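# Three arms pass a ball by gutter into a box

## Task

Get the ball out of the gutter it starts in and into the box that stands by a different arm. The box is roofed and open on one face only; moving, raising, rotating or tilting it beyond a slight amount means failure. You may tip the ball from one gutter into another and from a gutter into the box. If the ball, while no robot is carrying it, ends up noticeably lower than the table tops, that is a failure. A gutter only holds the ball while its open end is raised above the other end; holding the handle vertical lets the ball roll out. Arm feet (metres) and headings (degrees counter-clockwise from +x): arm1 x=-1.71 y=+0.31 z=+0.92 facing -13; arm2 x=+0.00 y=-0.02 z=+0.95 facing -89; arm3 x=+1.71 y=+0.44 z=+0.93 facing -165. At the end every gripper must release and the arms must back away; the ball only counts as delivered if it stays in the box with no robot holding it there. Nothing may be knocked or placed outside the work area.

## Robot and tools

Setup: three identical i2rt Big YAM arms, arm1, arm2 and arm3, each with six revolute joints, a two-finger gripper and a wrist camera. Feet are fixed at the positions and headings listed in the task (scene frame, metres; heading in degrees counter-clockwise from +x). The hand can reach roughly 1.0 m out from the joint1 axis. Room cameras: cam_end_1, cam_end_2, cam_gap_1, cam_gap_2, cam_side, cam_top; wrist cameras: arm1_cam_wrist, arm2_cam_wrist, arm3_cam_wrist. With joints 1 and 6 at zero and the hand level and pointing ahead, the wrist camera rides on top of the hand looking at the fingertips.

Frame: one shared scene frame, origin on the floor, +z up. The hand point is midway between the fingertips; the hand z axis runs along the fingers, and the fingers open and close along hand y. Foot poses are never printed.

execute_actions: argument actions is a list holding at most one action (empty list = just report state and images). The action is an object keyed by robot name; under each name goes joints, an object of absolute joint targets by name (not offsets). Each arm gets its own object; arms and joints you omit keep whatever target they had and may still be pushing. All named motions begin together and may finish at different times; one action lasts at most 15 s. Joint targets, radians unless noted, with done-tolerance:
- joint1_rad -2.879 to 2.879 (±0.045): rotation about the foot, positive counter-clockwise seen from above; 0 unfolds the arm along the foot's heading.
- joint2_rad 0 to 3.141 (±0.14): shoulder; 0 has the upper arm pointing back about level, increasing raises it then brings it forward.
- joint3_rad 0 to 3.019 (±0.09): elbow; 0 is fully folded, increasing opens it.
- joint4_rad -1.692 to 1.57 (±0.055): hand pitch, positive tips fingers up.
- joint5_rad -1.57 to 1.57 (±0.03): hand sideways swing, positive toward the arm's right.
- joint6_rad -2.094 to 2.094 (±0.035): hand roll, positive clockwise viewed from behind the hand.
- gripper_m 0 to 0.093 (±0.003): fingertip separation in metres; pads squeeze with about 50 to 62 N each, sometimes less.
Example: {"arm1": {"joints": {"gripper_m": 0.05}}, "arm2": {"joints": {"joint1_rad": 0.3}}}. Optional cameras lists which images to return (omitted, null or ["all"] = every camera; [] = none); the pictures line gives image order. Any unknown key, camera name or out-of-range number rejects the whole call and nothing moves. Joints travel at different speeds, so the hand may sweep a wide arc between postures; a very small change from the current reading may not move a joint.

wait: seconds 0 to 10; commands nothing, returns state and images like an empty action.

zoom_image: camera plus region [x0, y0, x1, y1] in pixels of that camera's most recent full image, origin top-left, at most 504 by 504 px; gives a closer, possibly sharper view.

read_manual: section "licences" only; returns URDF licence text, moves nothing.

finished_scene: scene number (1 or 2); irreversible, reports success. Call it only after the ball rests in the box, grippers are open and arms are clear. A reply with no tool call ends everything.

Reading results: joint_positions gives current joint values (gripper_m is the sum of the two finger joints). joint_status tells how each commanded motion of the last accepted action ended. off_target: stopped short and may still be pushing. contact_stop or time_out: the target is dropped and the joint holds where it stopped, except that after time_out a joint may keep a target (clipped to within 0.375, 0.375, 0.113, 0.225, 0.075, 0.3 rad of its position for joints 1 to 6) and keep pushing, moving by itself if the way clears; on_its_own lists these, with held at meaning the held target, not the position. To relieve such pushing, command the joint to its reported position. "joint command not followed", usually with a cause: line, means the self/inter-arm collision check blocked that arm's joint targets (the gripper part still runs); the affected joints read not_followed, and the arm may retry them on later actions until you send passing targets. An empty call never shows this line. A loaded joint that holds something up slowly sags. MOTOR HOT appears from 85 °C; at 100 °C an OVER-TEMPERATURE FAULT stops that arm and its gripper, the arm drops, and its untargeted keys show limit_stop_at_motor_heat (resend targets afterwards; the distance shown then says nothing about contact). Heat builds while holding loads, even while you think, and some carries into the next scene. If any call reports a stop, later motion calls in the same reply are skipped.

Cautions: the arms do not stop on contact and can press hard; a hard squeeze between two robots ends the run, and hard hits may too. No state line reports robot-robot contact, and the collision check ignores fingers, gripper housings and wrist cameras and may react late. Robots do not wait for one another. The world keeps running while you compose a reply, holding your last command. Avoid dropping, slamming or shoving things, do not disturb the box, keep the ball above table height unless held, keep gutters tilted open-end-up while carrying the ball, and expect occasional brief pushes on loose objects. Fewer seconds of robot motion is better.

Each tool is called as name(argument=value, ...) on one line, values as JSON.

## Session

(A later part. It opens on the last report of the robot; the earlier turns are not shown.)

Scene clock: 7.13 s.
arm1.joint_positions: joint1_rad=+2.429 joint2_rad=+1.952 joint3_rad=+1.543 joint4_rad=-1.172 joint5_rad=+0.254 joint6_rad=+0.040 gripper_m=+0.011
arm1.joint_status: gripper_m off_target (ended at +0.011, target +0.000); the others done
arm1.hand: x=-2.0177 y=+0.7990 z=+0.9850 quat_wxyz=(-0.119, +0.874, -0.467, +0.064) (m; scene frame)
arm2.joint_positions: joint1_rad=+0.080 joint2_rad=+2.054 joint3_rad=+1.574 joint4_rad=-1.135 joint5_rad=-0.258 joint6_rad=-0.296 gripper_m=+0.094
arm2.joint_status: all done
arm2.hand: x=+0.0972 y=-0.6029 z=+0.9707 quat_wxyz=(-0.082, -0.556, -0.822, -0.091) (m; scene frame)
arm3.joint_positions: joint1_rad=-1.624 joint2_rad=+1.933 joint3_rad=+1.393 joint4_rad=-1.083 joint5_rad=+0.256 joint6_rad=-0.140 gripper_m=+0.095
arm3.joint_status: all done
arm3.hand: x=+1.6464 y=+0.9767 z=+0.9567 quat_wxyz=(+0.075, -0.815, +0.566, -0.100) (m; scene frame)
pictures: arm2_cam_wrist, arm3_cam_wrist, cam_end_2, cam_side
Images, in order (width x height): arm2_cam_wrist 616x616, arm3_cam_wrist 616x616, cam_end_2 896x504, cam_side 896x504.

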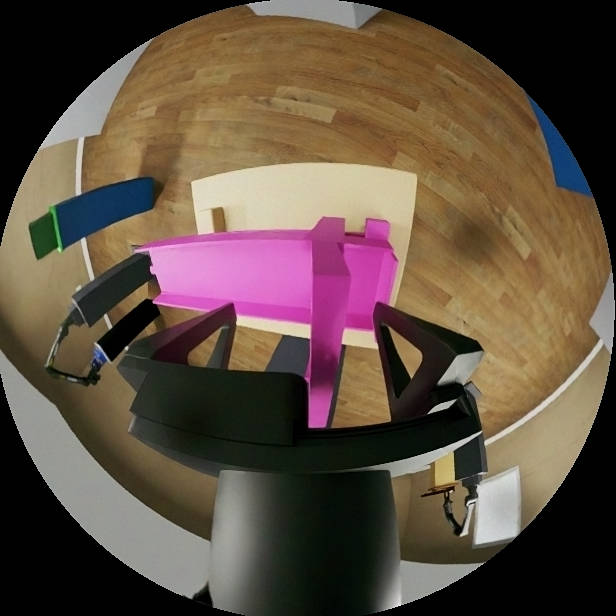

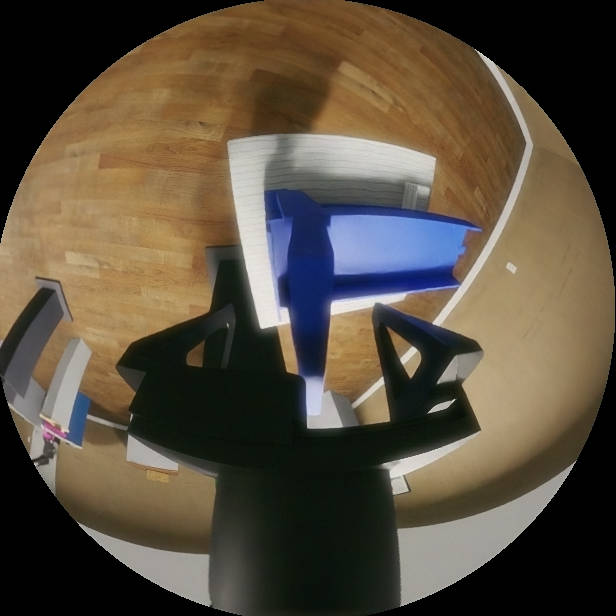

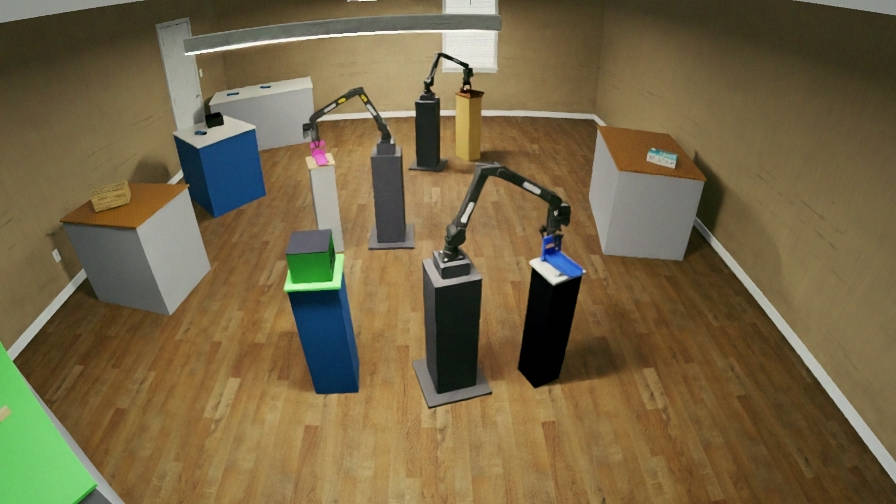

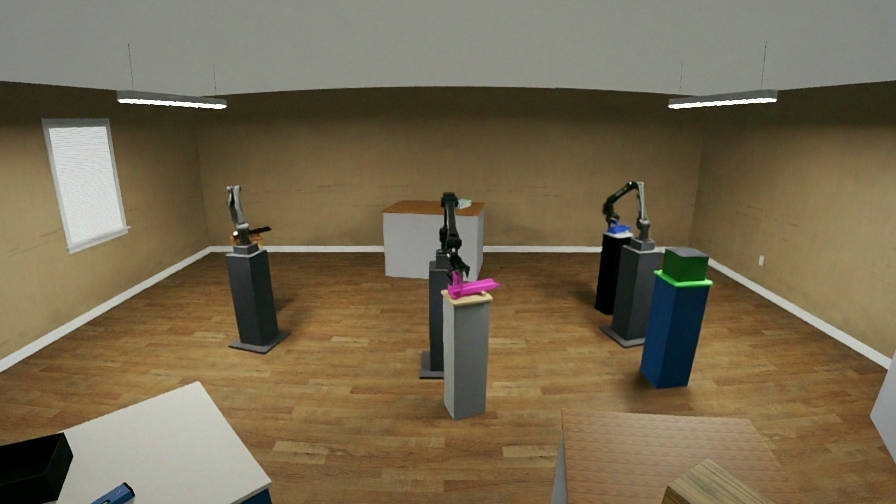

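execute_actions(actions=[{"arm1":{"joints":{"joint2_rad":1.7,"joint5_rad":0.35}},"arm2":{"joints":{"joint1_rad":0.055,"gripper_m":0}},"arm3":{"joints":{"gripper_m":0}}}], cameras=["arm1_cam_wrist"])

execute_actions(actions=[{"arm1":{"joints":{"joint6_rad":-0.8,"joint4_rad":-1.1}},"arm2":{"joints":{"joint2_rad":1.75}},"arm3":{"joints":{"joint2_rad":1.65}}}], cameras=["arm1_cam_wrist","cam_end_1"])

Scene clock: 8.67 s.
arm1.joint_positions: joint1_rad=+2.429 joint2_rad=+1.705 joint3_rad=+1.543 joint4_rad=-1.172 joint5_rad=+0.346 joint6_rad=+0.038 gripper_m=+0.011
arm1.joint_status: all done
arm1.hand: x=-2.0064 y=+0.8053 z=+1.1263 quat_wxyz=(-0.211, +0.853, -0.477, -0.026) (m; scene frame)
arm2.joint_positions: joint1_rad=+0.060 joint2_rad=+2.055 joint3_rad=+1.574 joint4_rad=-1.134 joint5_rad=-0.256 joint6_rad=-0.293 gripper_m=+0.011
arm2.joint_status: gripper_m off_target (ended at +0.011, target +0.000); the others done
arm2.hand: x=+0.0852 y=-0.6049 z=+0.9704 quat_wxyz=(-0.082, -0.565, -0.816, -0.090) (m; scene frame)
arm3.joint_positions: joint1_rad=-1.624 joint2_rad=+1.933 joint3_rad=+1.393 joint4_rad=-1.082 joint5_rad=+0.259 joint6_rad=-0.142 gripper_m=+0.011
arm3.joint_status: gripper_m off_target (ended at +0.011, target +0.000)
arm3.hand: x=+1.6471 y=+0.9770 z=+0.9569 quat_wxyz=(+0.076, -0.815, +0.565, -0.101) (m; scene frame)
pictures: arm1_cam_wrist
Images, in order (width x height): arm1_cam_wrist 616x616.

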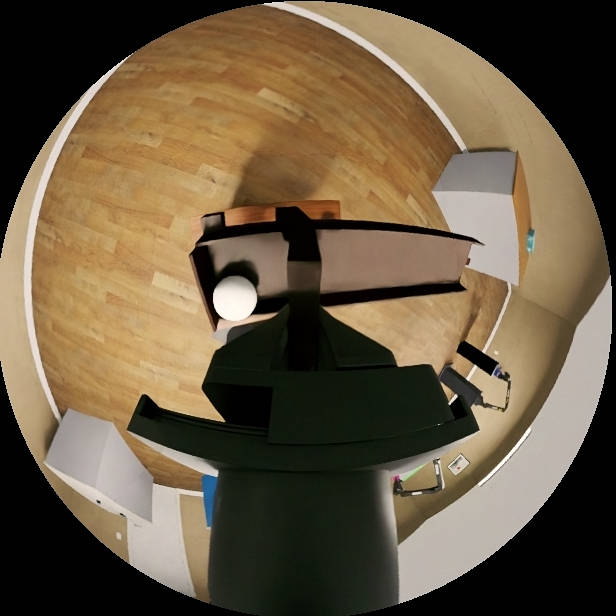

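Scene clock: 10.43 s.
arm1.joint_positions: joint1_rad=+2.429 joint2_rad=+1.705 joint3_rad=+1.543 joint4_rad=-1.122 joint5_rad=+0.346 joint6_rad=-0.791 gripper_m=+0.011
arm1.joint_status: all done
arm1.hand: x=-2.0133 y=+0.8147 z=+1.1294 quat_wxyz=(-0.222, +0.969, -0.097, +0.045) (m; scene frame)
arm2.joint_positions: joint1_rad=+0.060 joint2_rad=+1.758 joint3_rad=+1.555 joint4_rad=-1.133 joint5_rad=-0.256 joint6_rad=-0.293 gripper_m=+0.011
arm2.joint_status: all done
arm2.hand: x=+0.0877 y=-0.6066 z=+1.1323 quat_wxyz=(-0.167, -0.546, -0.821, +0.019) (m; scene frame)
arm3.joint_positions: joint1_rad=-1.624 joint2_rad=+1.660 joint3_rad=+1.379 joint4_rad=-1.082 joint5_rad=+0.259 joint6_rad=-0.142 gripper_m=+0.011
arm3.joint_status: all done
arm3.hand: x=+1.6475 y=+0.9810 z=+1.0931 quat_wxyz=(+0.163, -0.801, +0.576, -0.007) (m; scene frame)
pictures: arm1_cam_wrist, cam_end_1
Images, in order (width x height): arm1_cam_wrist 616x616, cam_end_1 896x504.

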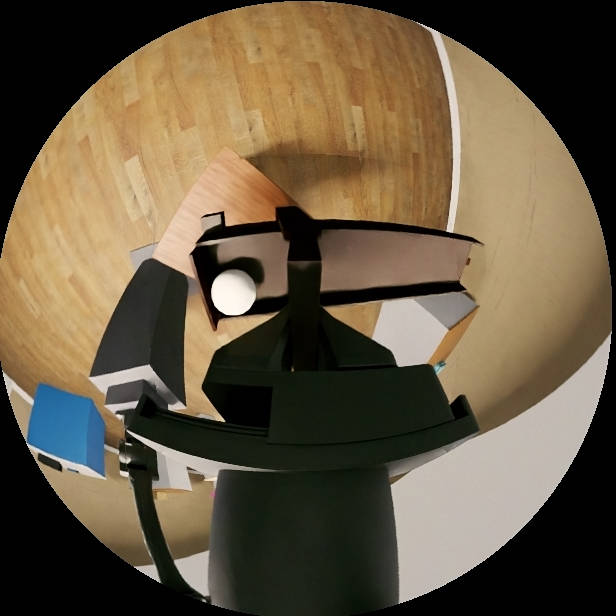

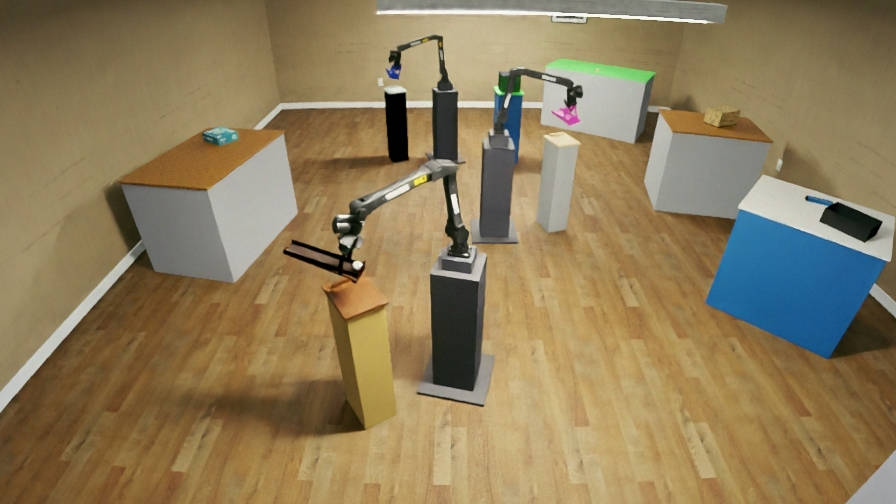

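execute_actions(actions=[{"arm1":{"joints":{"joint6_rad":-1.57,"joint4_rad":-0.9,"joint5_rad":0}},"arm2":{"joints":{"joint1_rad":-1.778,"joint2_rad":1.95,"joint3_rad":1.8,"joint4_rad":-1.07,"joint5_rad":0,"joint6_rad":1.57}},"arm3":{"joints":{"joint1_rad":0,"joint2_rad":1.95,"joint3_rad":1.8,"joint4_rad":-1.07,"joint5_rad":0,"joint6_rad":-1.57}}}], cameras=["arm1_cam_wrist"])

execute_actions(actions=[{"arm1":{"joints":{"joint1_rad":0.037,"joint2_rad":1.6}}}], cameras=["arm1_cam_wrist","cam_side","cam_gap_1"])

Scene clock: 13.00 s.
arm1.joint_positions: joint1_rad=+2.429 joint2_rad=+1.705 joint3_rad=+1.543 joint4_rad=-0.928 joint5_rad=+0.001 joint6_rad=-1.561 gripper_m=+0.011
arm1.joint_status: all done
arm1.hand: x=-2.0880 y=+0.8185 z=+1.1364 quat_wxyz=(-0.228, +0.925, +0.297, -0.066) (m; scene frame)
arm2.joint_positions: joint1_rad=-1.783 joint2_rad=+1.991 joint3_rad=+1.753 joint4_rad=-1.072 joint5_rad=+0.002 joint6_rad=+1.553 gripper_m=+0.011
arm2.joint_status: all done
arm2.hand: x=-0.6575 y=+0.1122 z=+1.0796 quat_wxyz=(-0.089, -0.633, +0.762, +0.104) (m; scene frame)
arm3.joint_positions: joint1_rad=+0.008 joint2_rad=+1.989 joint3_rad=+1.768 joint4_rad=-1.067 joint5_rad=-0.004 joint6_rad=-1.561 gripper_m=+0.011
arm3.joint_status: all done
arm3.hand: x=+1.0620 y=+0.2622 z=+1.0638 quat_wxyz=(+0.089, -0.602, -0.785, +0.115) (m; scene frame)
pictures: arm1_cam_wrist
Images, in order (width x height): arm1_cam_wrist 616x616.

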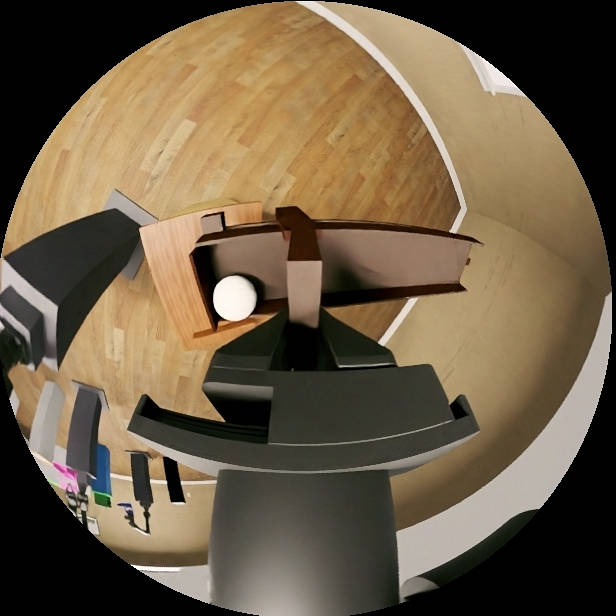

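Scene clock: 15.27 s.
arm1.joint_positions: joint1_rad=+0.030 joint2_rad=+1.617 joint3_rad=+1.543 joint4_rad=-0.917 joint5_rad=+0.001 joint6_rad=-1.565 gripper_m=+0.011
arm1.joint_status: all done
arm1.hand: x=-1.1084 y=+0.1834 z=+1.1990 quat_wxyz=(-0.189, +0.602, -0.743, +0.222) (m; scene frame)
arm2.joint_positions: joint1_rad=-1.783 joint2_rad=+1.991 joint3_rad=+1.753 joint4_rad=-1.072 joint5_rad=+0.002 joint6_rad=+1.553 gripper_m=+0.011
arm2.joint_status: not commanded
arm2.hand: x=-0.6575 y=+0.1122 z=+1.0796 quat_wxyz=(-0.089, -0.633, +0.762, +0.104) (m; scene frame)
arm3.joint_positions: joint1_rad=+0.008 joint2_rad=+1.989 joint3_rad=+1.768 joint4_rad=-1.067 joint5_rad=-0.004 joint6_rad=-1.561 gripper_m=+0.011
arm3.joint_status: not commanded
arm3.hand: x=+1.0620 y=+0.2622 z=+1.0638 quat_wxyz=(+0.089, -0.602, -0.785, +0.115) (m; scene frame)
pictures: arm1_cam_wrist, cam_gap_1, cam_side
Images, in order (width x height): arm1_cam_wrist 616x616, cam_gap_1 896x504, cam_side 896x504.

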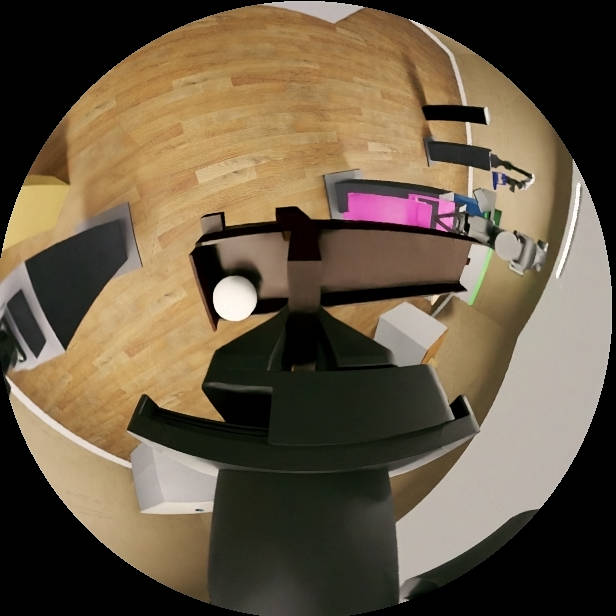

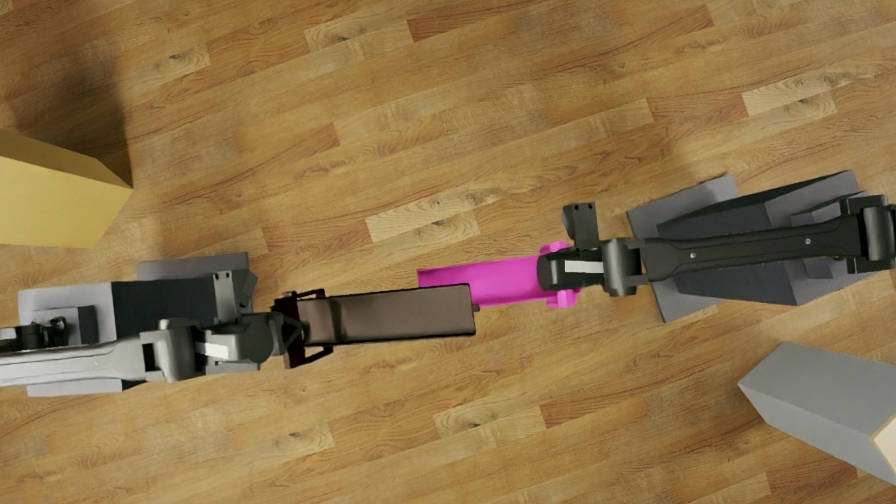

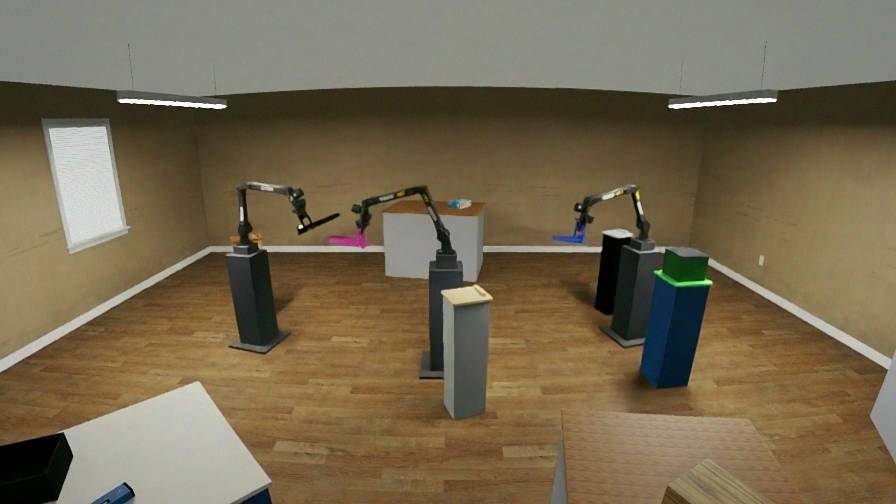

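execute_actions(actions=[{"arm1":{"joints":{"joint1_rad":0.065,"joint2_rad":1.91,"joint3_rad":1.96,"joint4_rad":-1.25}},"arm2":{"joints":{"joint2_rad":2.15,"joint3_rad":1.76,"joint4_rad":-0.78}},"arm3":{"joints":{"joint2_rad":2.1,"joint3_rad":1.77,"joint4_rad":-0.83}}}], cameras=["cam_side","cam_gap_1"])

zoom_image(camera="cam_side", region=[260, 170, 420, 270])

Scene clock: 16.97 s.
arm1.joint_positions: joint1_rad=+0.058 joint2_rad=+1.932 joint3_rad=+1.892 joint4_rad=-1.242 joint5_rad=+0.001 joint6_rad=-1.565 gripper_m=+0.011
arm1.joint_status: all done
arm1.hand: x=-1.0571 y=+0.1926 z=+1.1383 quat_wxyz=(-0.101, +0.633, -0.759, +0.111) (m; scene frame)
arm2.joint_positions: joint1_rad=-1.783 joint2_rad=+2.200 joint3_rad=+1.737 joint4_rad=-0.806 joint5_rad=+0.002 joint6_rad=+1.554 gripper_m=+0.011
arm2.joint_status: all done
arm2.hand: x=-0.7001 y=+0.1194 z=+0.9502 quat_wxyz=(-0.101, -0.631, +0.760, +0.119) (m; scene frame)
arm3.joint_positions: joint1_rad=+0.008 joint2_rad=+2.133 joint3_rad=+1.743 joint4_rad=-0.854 joint5_rad=-0.004 joint6_rad=-1.561 gripper_m=+0.011
arm3.joint_status: all done
arm3.hand: x=+1.0279 y=+0.2535 z=+0.9710 quat_wxyz=(+0.102, -0.600, -0.783, +0.132) (m; scene frame)
pictures: cam_gap_1, cam_side
Images, in order (width x height): cam_gap_1 896x504, cam_side 896x504.

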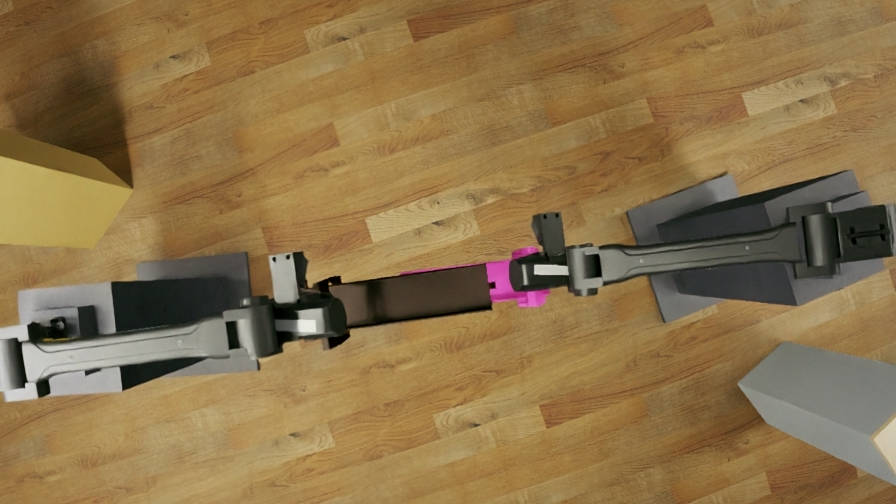

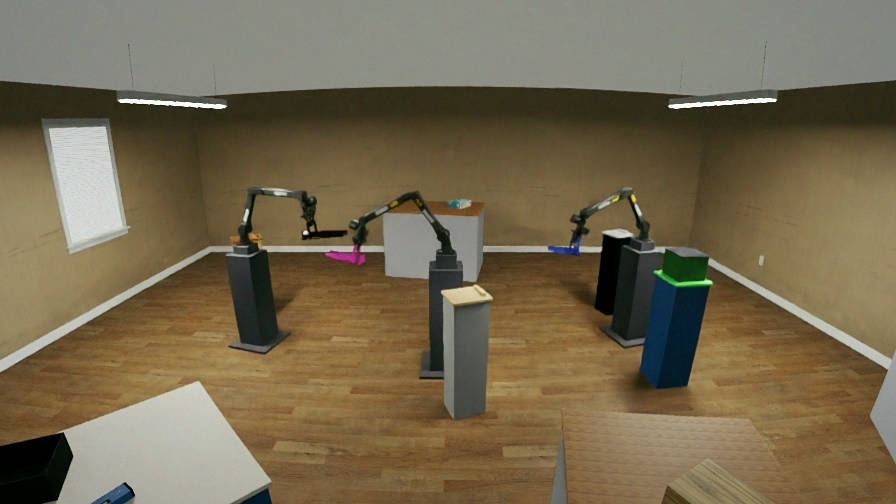

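Region (260, 170, 420, 270) of cam_side's 896x504 image, scaled by 3.150, with more detail than that image has; it fills the top 315 rows of this view, and the rest is white.

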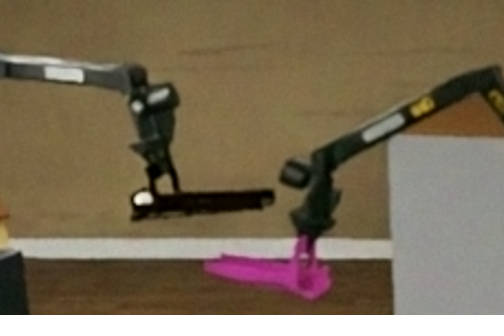

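execute_actions(actions=[{"arm1":{"joints":{"joint1_rad":0.078,"joint4_rad":-1.5}},"arm2":{"joints":{"joint2_rad":2.09}}}], cameras=["cam_side","cam_gap_1"])

zoom_image(camera="cam_side", region=[260, 170, 420, 270])

execute_actions(actions=[], cameras=["arm2_cam_wrist"])

Scene clock: 18.07 s.
arm1.joint_positions: joint1_rad=+0.066 joint2_rad=+1.932 joint3_rad=+1.892 joint4_rad=-1.488 joint5_rad=+0.001 joint6_rad=-1.565 gripper_m=+0.011
arm1.joint_status: all done
arm1.hand: x=-1.1147 y=+0.2082 z=+1.1277 quat_wxyz=(-0.022, +0.644, -0.764, +0.018) (m; scene frame)
arm2.joint_positions: joint1_rad=-1.783 joint2_rad=+2.134 joint3_rad=+1.737 joint4_rad=-0.806 joint5_rad=+0.002 joint6_rad=+1.554 gripper_m=+0.011
arm2.joint_status: all done
arm2.hand: x=-0.7069 y=+0.1213 z=+0.9963 quat_wxyz=(-0.122, -0.627, +0.756, +0.145) (m; scene frame)
arm3.joint_positions: joint1_rad=+0.008 joint2_rad=+2.133 joint3_rad=+1.743 joint4_rad=-0.854 joint5_rad=-0.004 joint6_rad=-1.561 gripper_m=+0.011
arm3.joint_status: not commanded
arm3.hand: x=+1.0279 y=+0.2535 z=+0.9710 quat_wxyz=(+0.102, -0.600, -0.783, +0.132) (m; scene frame)
pictures: cam_gap_1, cam_side
Images, in order (width x height): cam_gap_1 896x504, cam_side 896x504.

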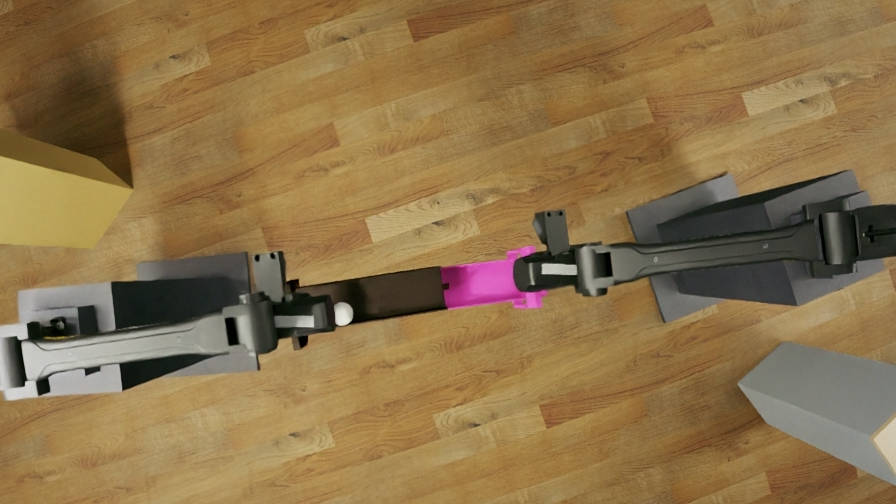

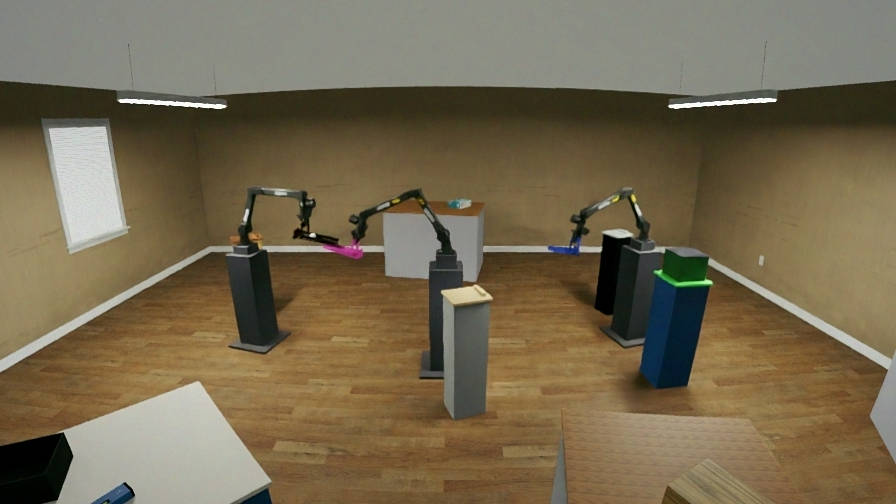

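Region (260, 170, 420, 270) of cam_side's 896x504 image, scaled by 3.150, with more detail than that image has; it fills the top 315 rows of this view, and the rest is white.

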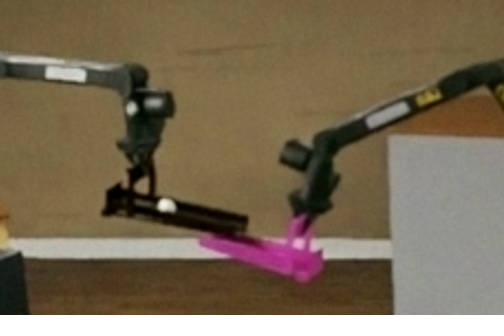

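Scene clock: 18.07 s.
arm1.joint_positions: joint1_rad=+0.066 joint2_rad=+1.932 joint3_rad=+1.892 joint4_rad=-1.488 joint5_rad=+0.001 joint6_rad=-1.565 gripper_m=+0.011
arm1.joint_status: all done
arm1.hand: x=-1.1147 y=+0.2082 z=+1.1277 quat_wxyz=(-0.022, +0.644, -0.764, +0.018) (m; scene frame)
arm2.joint_positions: joint1_rad=-1.783 joint2_rad=+2.134 joint3_rad=+1.737 joint4_rad=-0.806 joint5_rad=+0.002 joint6_rad=+1.554 gripper_m=+0.011
arm2.joint_status: all done
arm2.hand: x=-0.7069 y=+0.1213 z=+0.9963 quat_wxyz=(-0.122, -0.627, +0.756, +0.145) (m; scene frame)
arm3.joint_positions: joint1_rad=+0.008 joint2_rad=+2.133 joint3_rad=+1.743 joint4_rad=-0.854 joint5_rad=-0.004 joint6_rad=-1.561 gripper_m=+0.011
arm3.joint_status: not commanded
arm3.hand: x=+1.0279 y=+0.2535 z=+0.9710 quat_wxyz=(+0.102, -0.600, -0.783, +0.132) (m; scene frame)
pictures: arm2_cam_wrist
Images, in order (width x height): arm2_cam_wrist 616x616.

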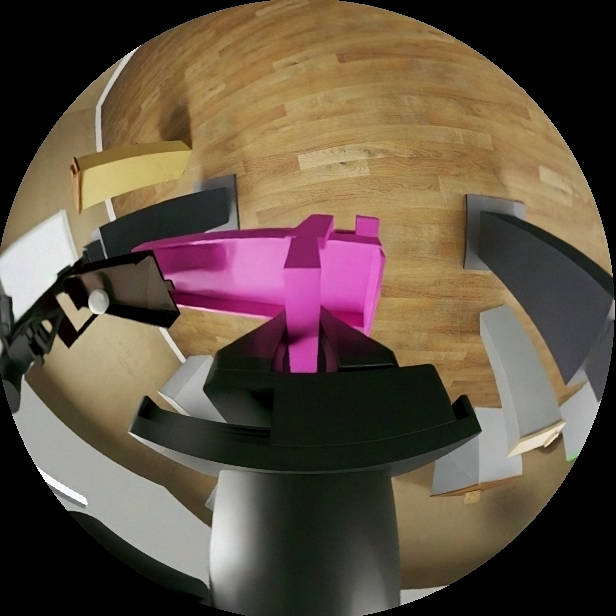

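wait(seconds=1.5)

Scene clock: 19.60 s.
arm1.joint_positions: joint1_rad=+0.066 joint2_rad=+1.931 joint3_rad=+1.892 joint4_rad=-1.490 joint5_rad=+0.001 joint6_rad=-1.565 gripper_m=+0.011
arm1.joint_status: all done
arm1.hand: x=-1.1151 y=+0.2083 z=+1.1279 quat_wxyz=(-0.021, +0.644, -0.764, +0.017) (m; scene frame)
arm2.joint_positions: joint1_rad=-1.783 joint2_rad=+2.134 joint3_rad=+1.737 joint4_rad=-0.804 joint5_rad=+0.001 joint6_rad=+1.555 gripper_m=+0.011
arm2.joint_status: all done
arm2.hand: x=-0.7075 y=+0.1213 z=+0.9965 quat_wxyz=(-0.123, -0.626, +0.756, +0.145) (m; scene frame)
arm3.joint_positions: joint1_rad=+0.008 joint2_rad=+2.133 joint3_rad=+1.743 joint4_rad=-0.854 joint5_rad=-0.004 joint6_rad=-1.561 gripper_m=+0.011
arm3.joint_status: not commanded
arm3.hand: x=+1.0279 y=+0.2535 z=+0.9710 quat_wxyz=(+0.102, -0.600, -0.783, +0.132) (m; scene frame)
wait: 1.50 s; at rest by 0.23 s
pictures: arm1_cam_wrist, arm2_cam_wrist, arm3_cam_wrist, cam_end_1, cam_end_2, cam_gap_1, cam_gap_2, cam_side, cam_top
Images, in order (width x height): arm1_cam_wrist 616x616, arm2_cam_wrist 616x616, arm3_cam_wrist 616x616, cam_end_1 896x504, cam_end_2 896x504, cam_gap_1 896x504, cam_gap_2 896x504, cam_side 896x504, cam_top 896x504.

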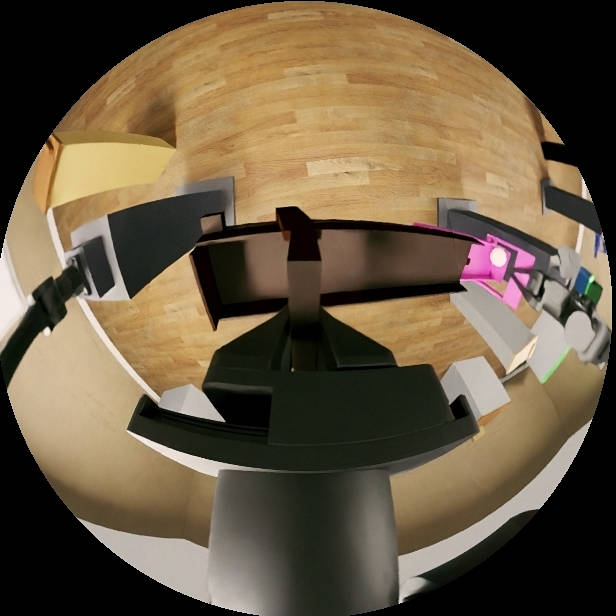

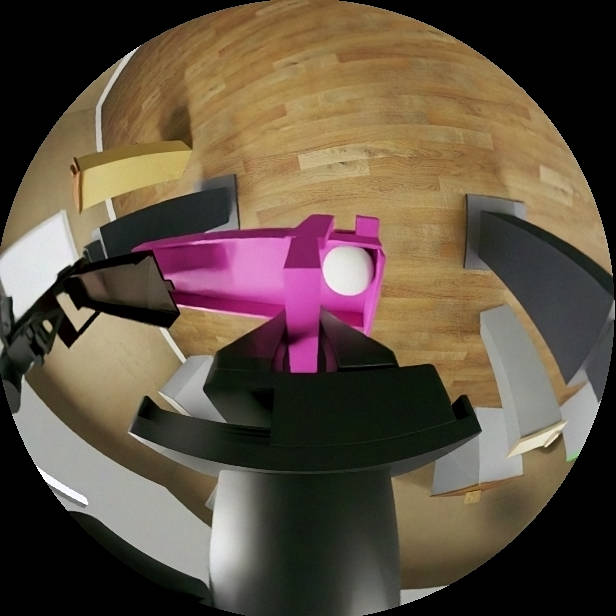

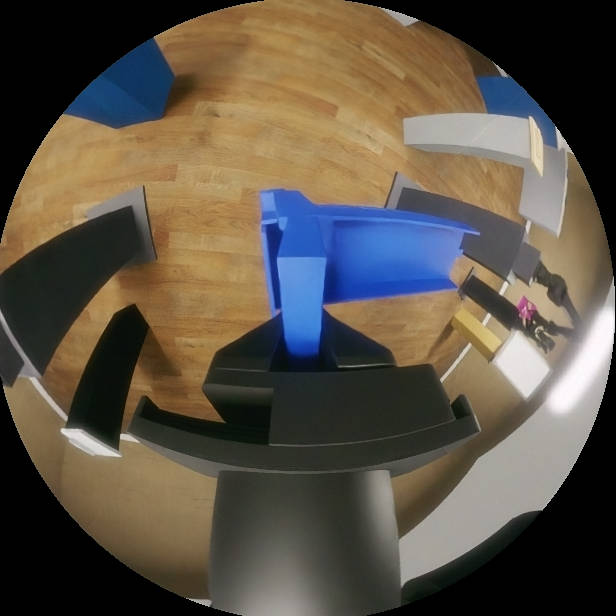

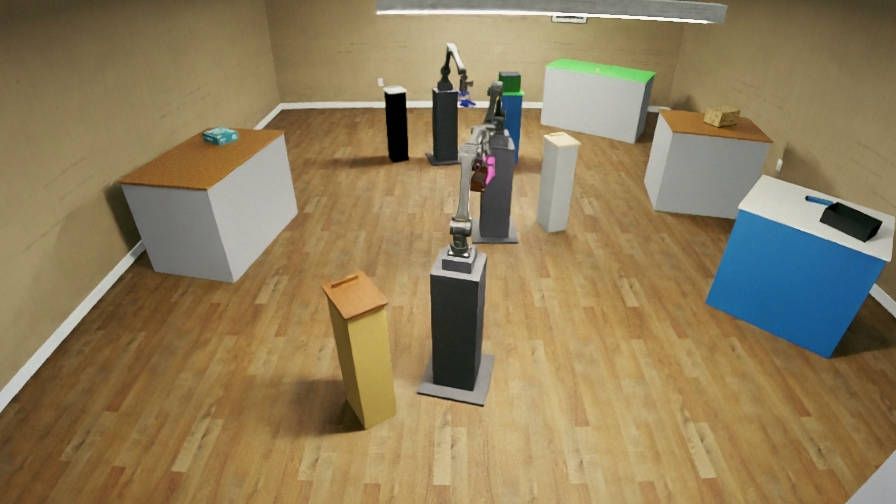

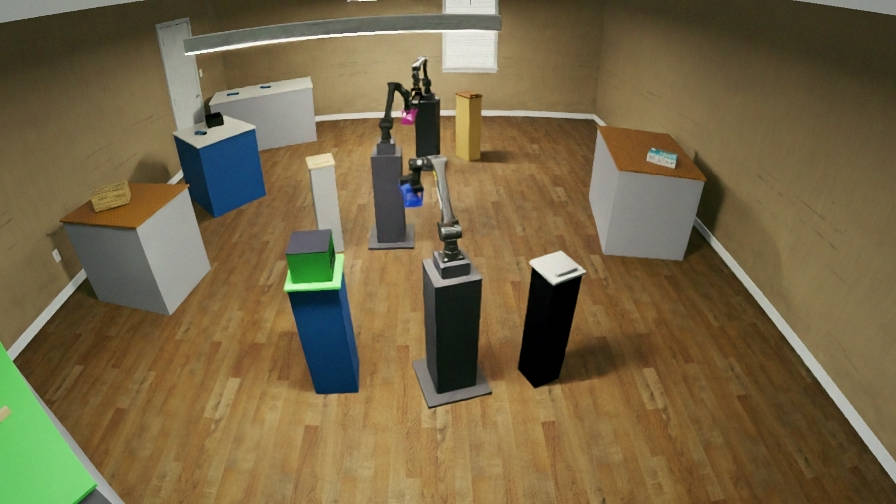

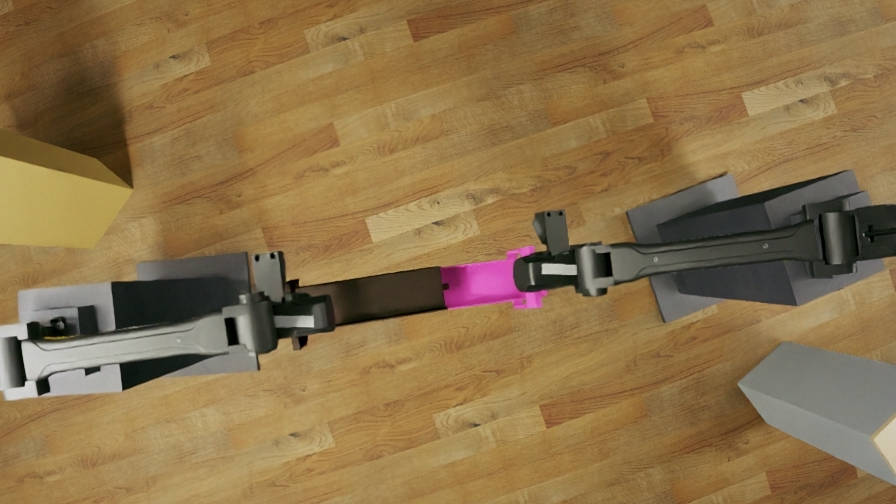

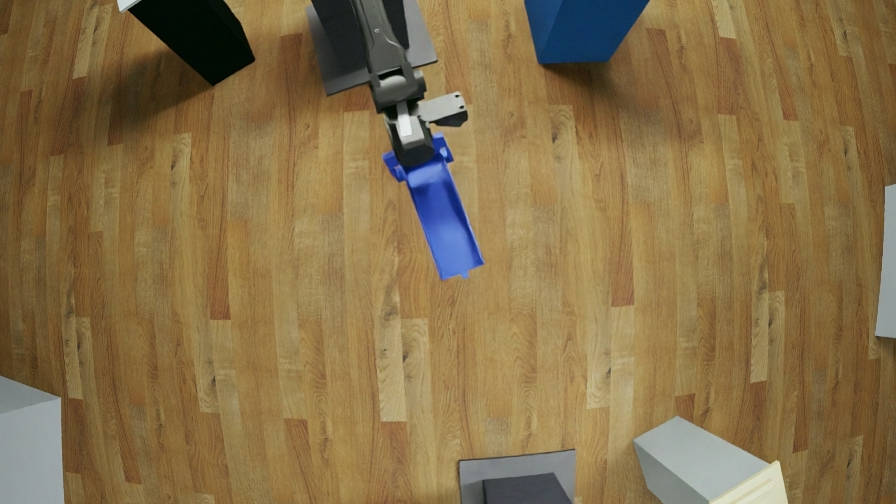

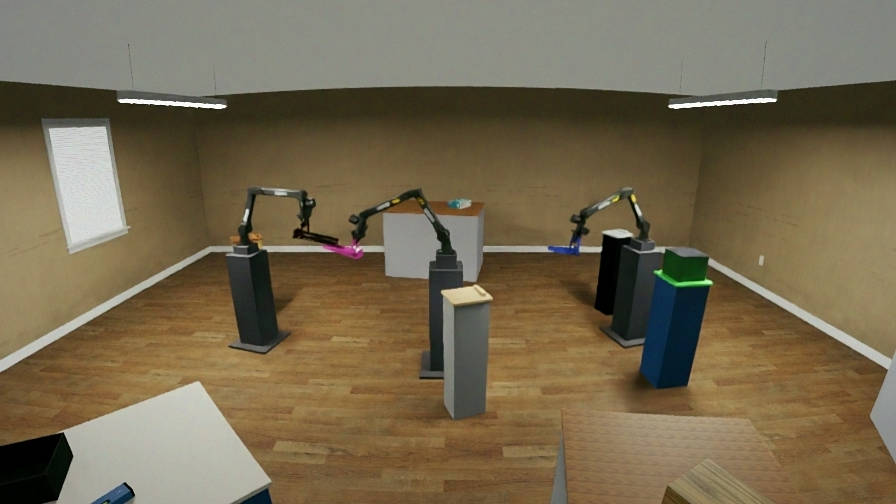

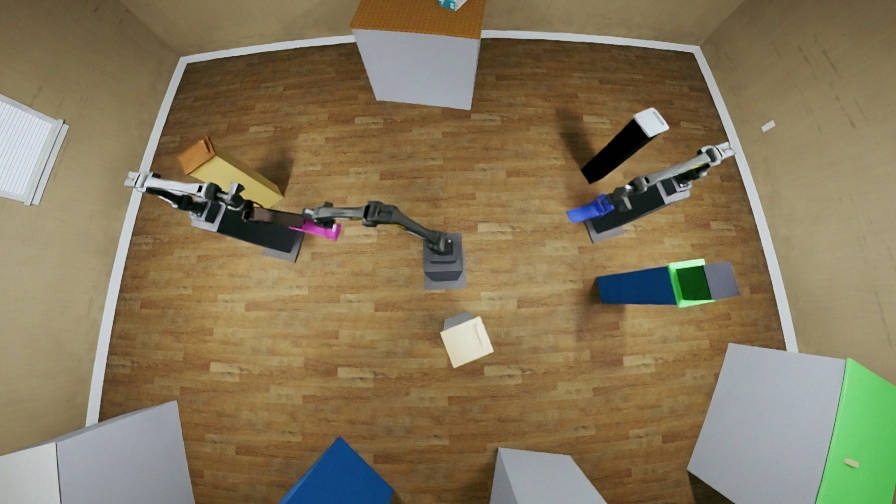

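execute_actions(actions=[{"arm1":{"joints":{"joint1_rad":2.425,"joint2_rad":1.7,"joint3_rad":1.567,"joint4_rad":-1.172,"joint5_rad":0.255,"joint6_rad":0.04}}}], cameras=[])

execute_actions(actions=[{"arm1":{"joints":{"joint2_rad":1.94}},"arm2":{"joints":{"joint2_rad":1.6,"joint3_rad":1.56,"joint4_rad":-0.9}}}], cameras=["cam_end_1"])

execute_actions(actions=[{"arm2":{"joints":{"joint1_rad":1.816}}}], cameras=["cam_end_1","cam_gap_2","cam_side"])

zoom_image(camera="cam_end_1", region=[290, 210, 450, 330])

Scene clock: 22.07 s.
arm1.joint_positions: joint1_rad=+2.432 joint2_rad=+1.721 joint3_rad=+1.568 joint4_rad=-1.177 joint5_rad=+0.250 joint6_rad=+0.033 gripper_m=+0.011
arm1.joint_status: all done
arm1.hand: x=-2.0255 y=+0.8022 z=+1.1234 quat_wxyz=(-0.170, +0.863, -0.472, -0.049) (m; scene frame)
arm2.joint_positions: joint1_rad=-1.783 joint2_rad=+2.134 joint3_rad=+1.737 joint4_rad=-0.804 joint5_rad=+0.001 joint6_rad=+1.555 gripper_m=+0.011
arm2.joint_status: not commanded
arm2.hand: x=-0.7075 y=+0.1213 z=+0.9965 quat_wxyz=(-0.123, -0.626, +0.756, +0.145) (m; scene frame)
arm3.joint_positions: joint1_rad=+0.008 joint2_rad=+2.133 joint3_rad=+1.743 joint4_rad=-0.854 joint5_rad=-0.004 joint6_rad=-1.561 gripper_m=+0.011
arm3.joint_status: not commanded
arm3.hand: x=+1.0279 y=+0.2535 z=+0.9710 quat_wxyz=(+0.102, -0.600, -0.783, +0.132) (m; scene frame)
pictures: none
No camera images: the call's "cameras" was empty. Leave "cameras" out to get every camera's image.

Scene clock: 23.70 s.
arm1.joint_positions: joint1_rad=+2.432 joint2_rad=+1.949 joint3_rad=+1.559 joint4_rad=-1.177 joint5_rad=+0.252 joint6_rad=+0.035 gripper_m=+0.011
arm1.joint_status: all done
arm1.hand: x=-2.0226 y=+0.8024 z=+0.9920 quat_wxyz=(-0.121, +0.876, -0.464, +0.057) (m; scene frame)
arm2.joint_positions: joint1_rad=-1.783 joint2_rad=+1.623 joint3_rad=+1.530 joint4_rad=-0.901 joint5_rad=+0.001 joint6_rad=+1.555 gripper_m=+0.011
arm2.joint_status: all done
arm2.hand: x=-0.6073 y=+0.1034 z=+1.2210 quat_wxyz=(-0.185, -0.610, +0.737, +0.223) (m; scene frame)
arm3.joint_positions: joint1_rad=+0.008 joint2_rad=+2.133 joint3_rad=+1.743 joint4_rad=-0.854 joint5_rad=-0.004 joint6_rad=-1.561 gripper_m=+0.011
arm3.joint_status: not commanded
arm3.hand: x=+1.0279 y=+0.2535 z=+0.9710 quat_wxyz=(+0.102, -0.600, -0.783, +0.132) (m; scene frame)
pictures: cam_end_1
Images, in order (width x height): cam_end_1 896x504.

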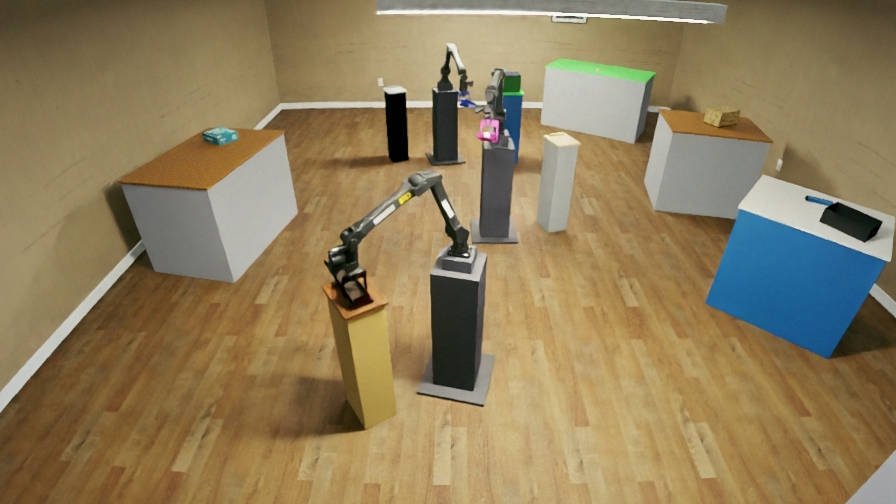

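Scene clock: 26.67 s.
arm1.joint_positions: joint1_rad=+2.432 joint2_rad=+1.949 joint3_rad=+1.559 joint4_rad=-1.177 joint5_rad=+0.252 joint6_rad=+0.035 gripper_m=+0.011
arm1.joint_status: not commanded
arm1.hand: x=-2.0226 y=+0.8024 z=+0.9920 quat_wxyz=(-0.121, +0.876, -0.464, +0.057) (m; scene frame)
arm2.joint_positions: joint1_rad=+1.824 joint2_rad=+1.626 joint3_rad=+1.530 joint4_rad=-0.901 joint5_rad=-0.001 joint6_rad=+1.556 gripper_m=+0.011
arm2.joint_status: all done
arm2.hand: x=+0.6062 y=+0.1415 z=+1.2017 quat_wxyz=(-0.170, -0.578, -0.768, -0.217) (m; scene frame)
arm3.joint_positions: joint1_rad=+0.008 joint2_rad=+2.133 joint3_rad=+1.743 joint4_rad=-0.854 joint5_rad=-0.004 joint6_rad=-1.561 gripper_m=+0.011
arm3.joint_status: not commanded
arm3.hand: x=+1.0279 y=+0.2535 z=+0.9710 quat_wxyz=(+0.102, -0.600, -0.783, +0.132) (m; scene frame)
pictures: cam_end_1, cam_gap_2, cam_side
Images, in order (width x height): cam_end_1 896x504, cam_gap_2 896x504, cam_side 896x504.

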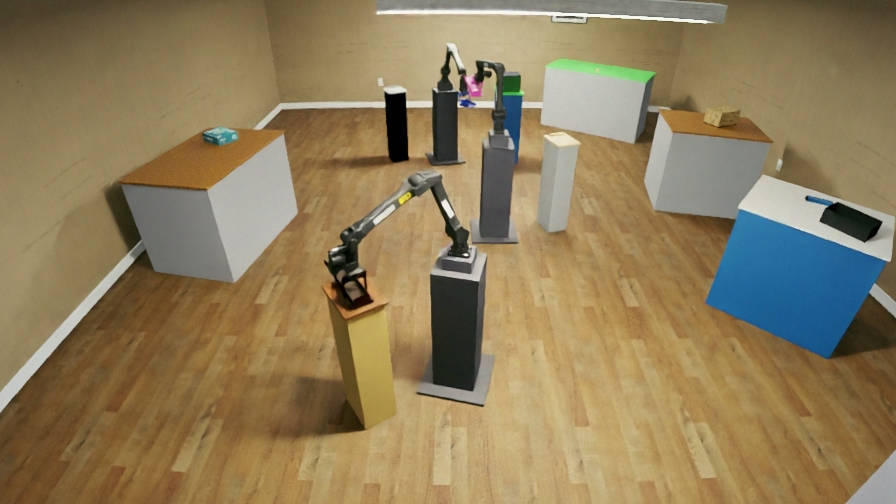

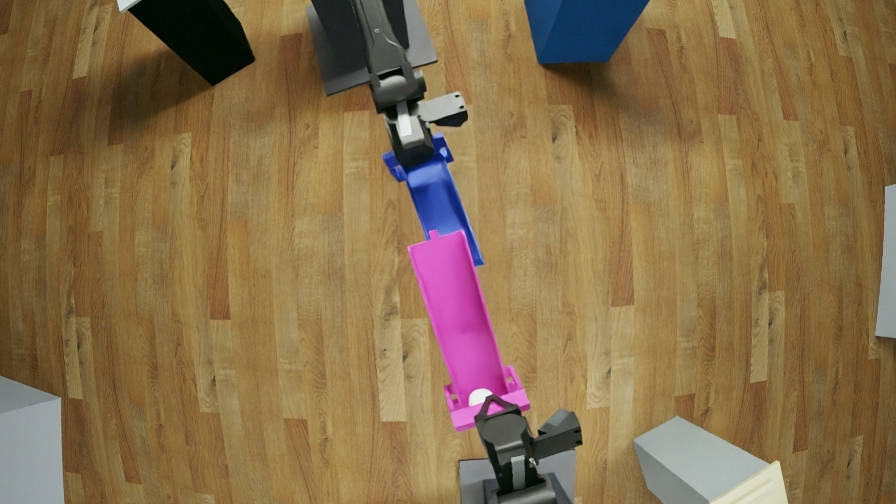

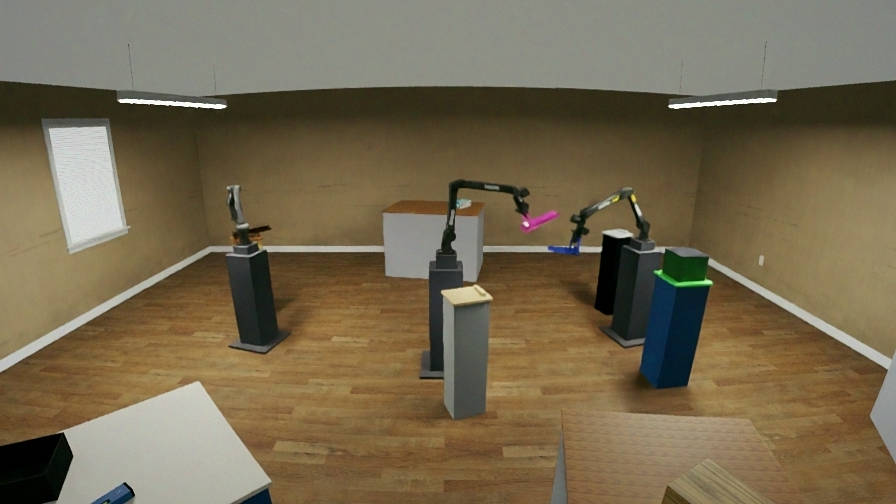

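Region (290, 210, 450, 330) of cam_end_1's 896x504 image, scaled by 3.150, with more detail than that image has; it fills the top 378 rows of this view, and the rest is white.

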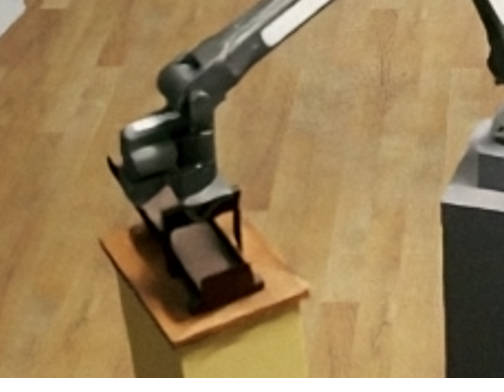

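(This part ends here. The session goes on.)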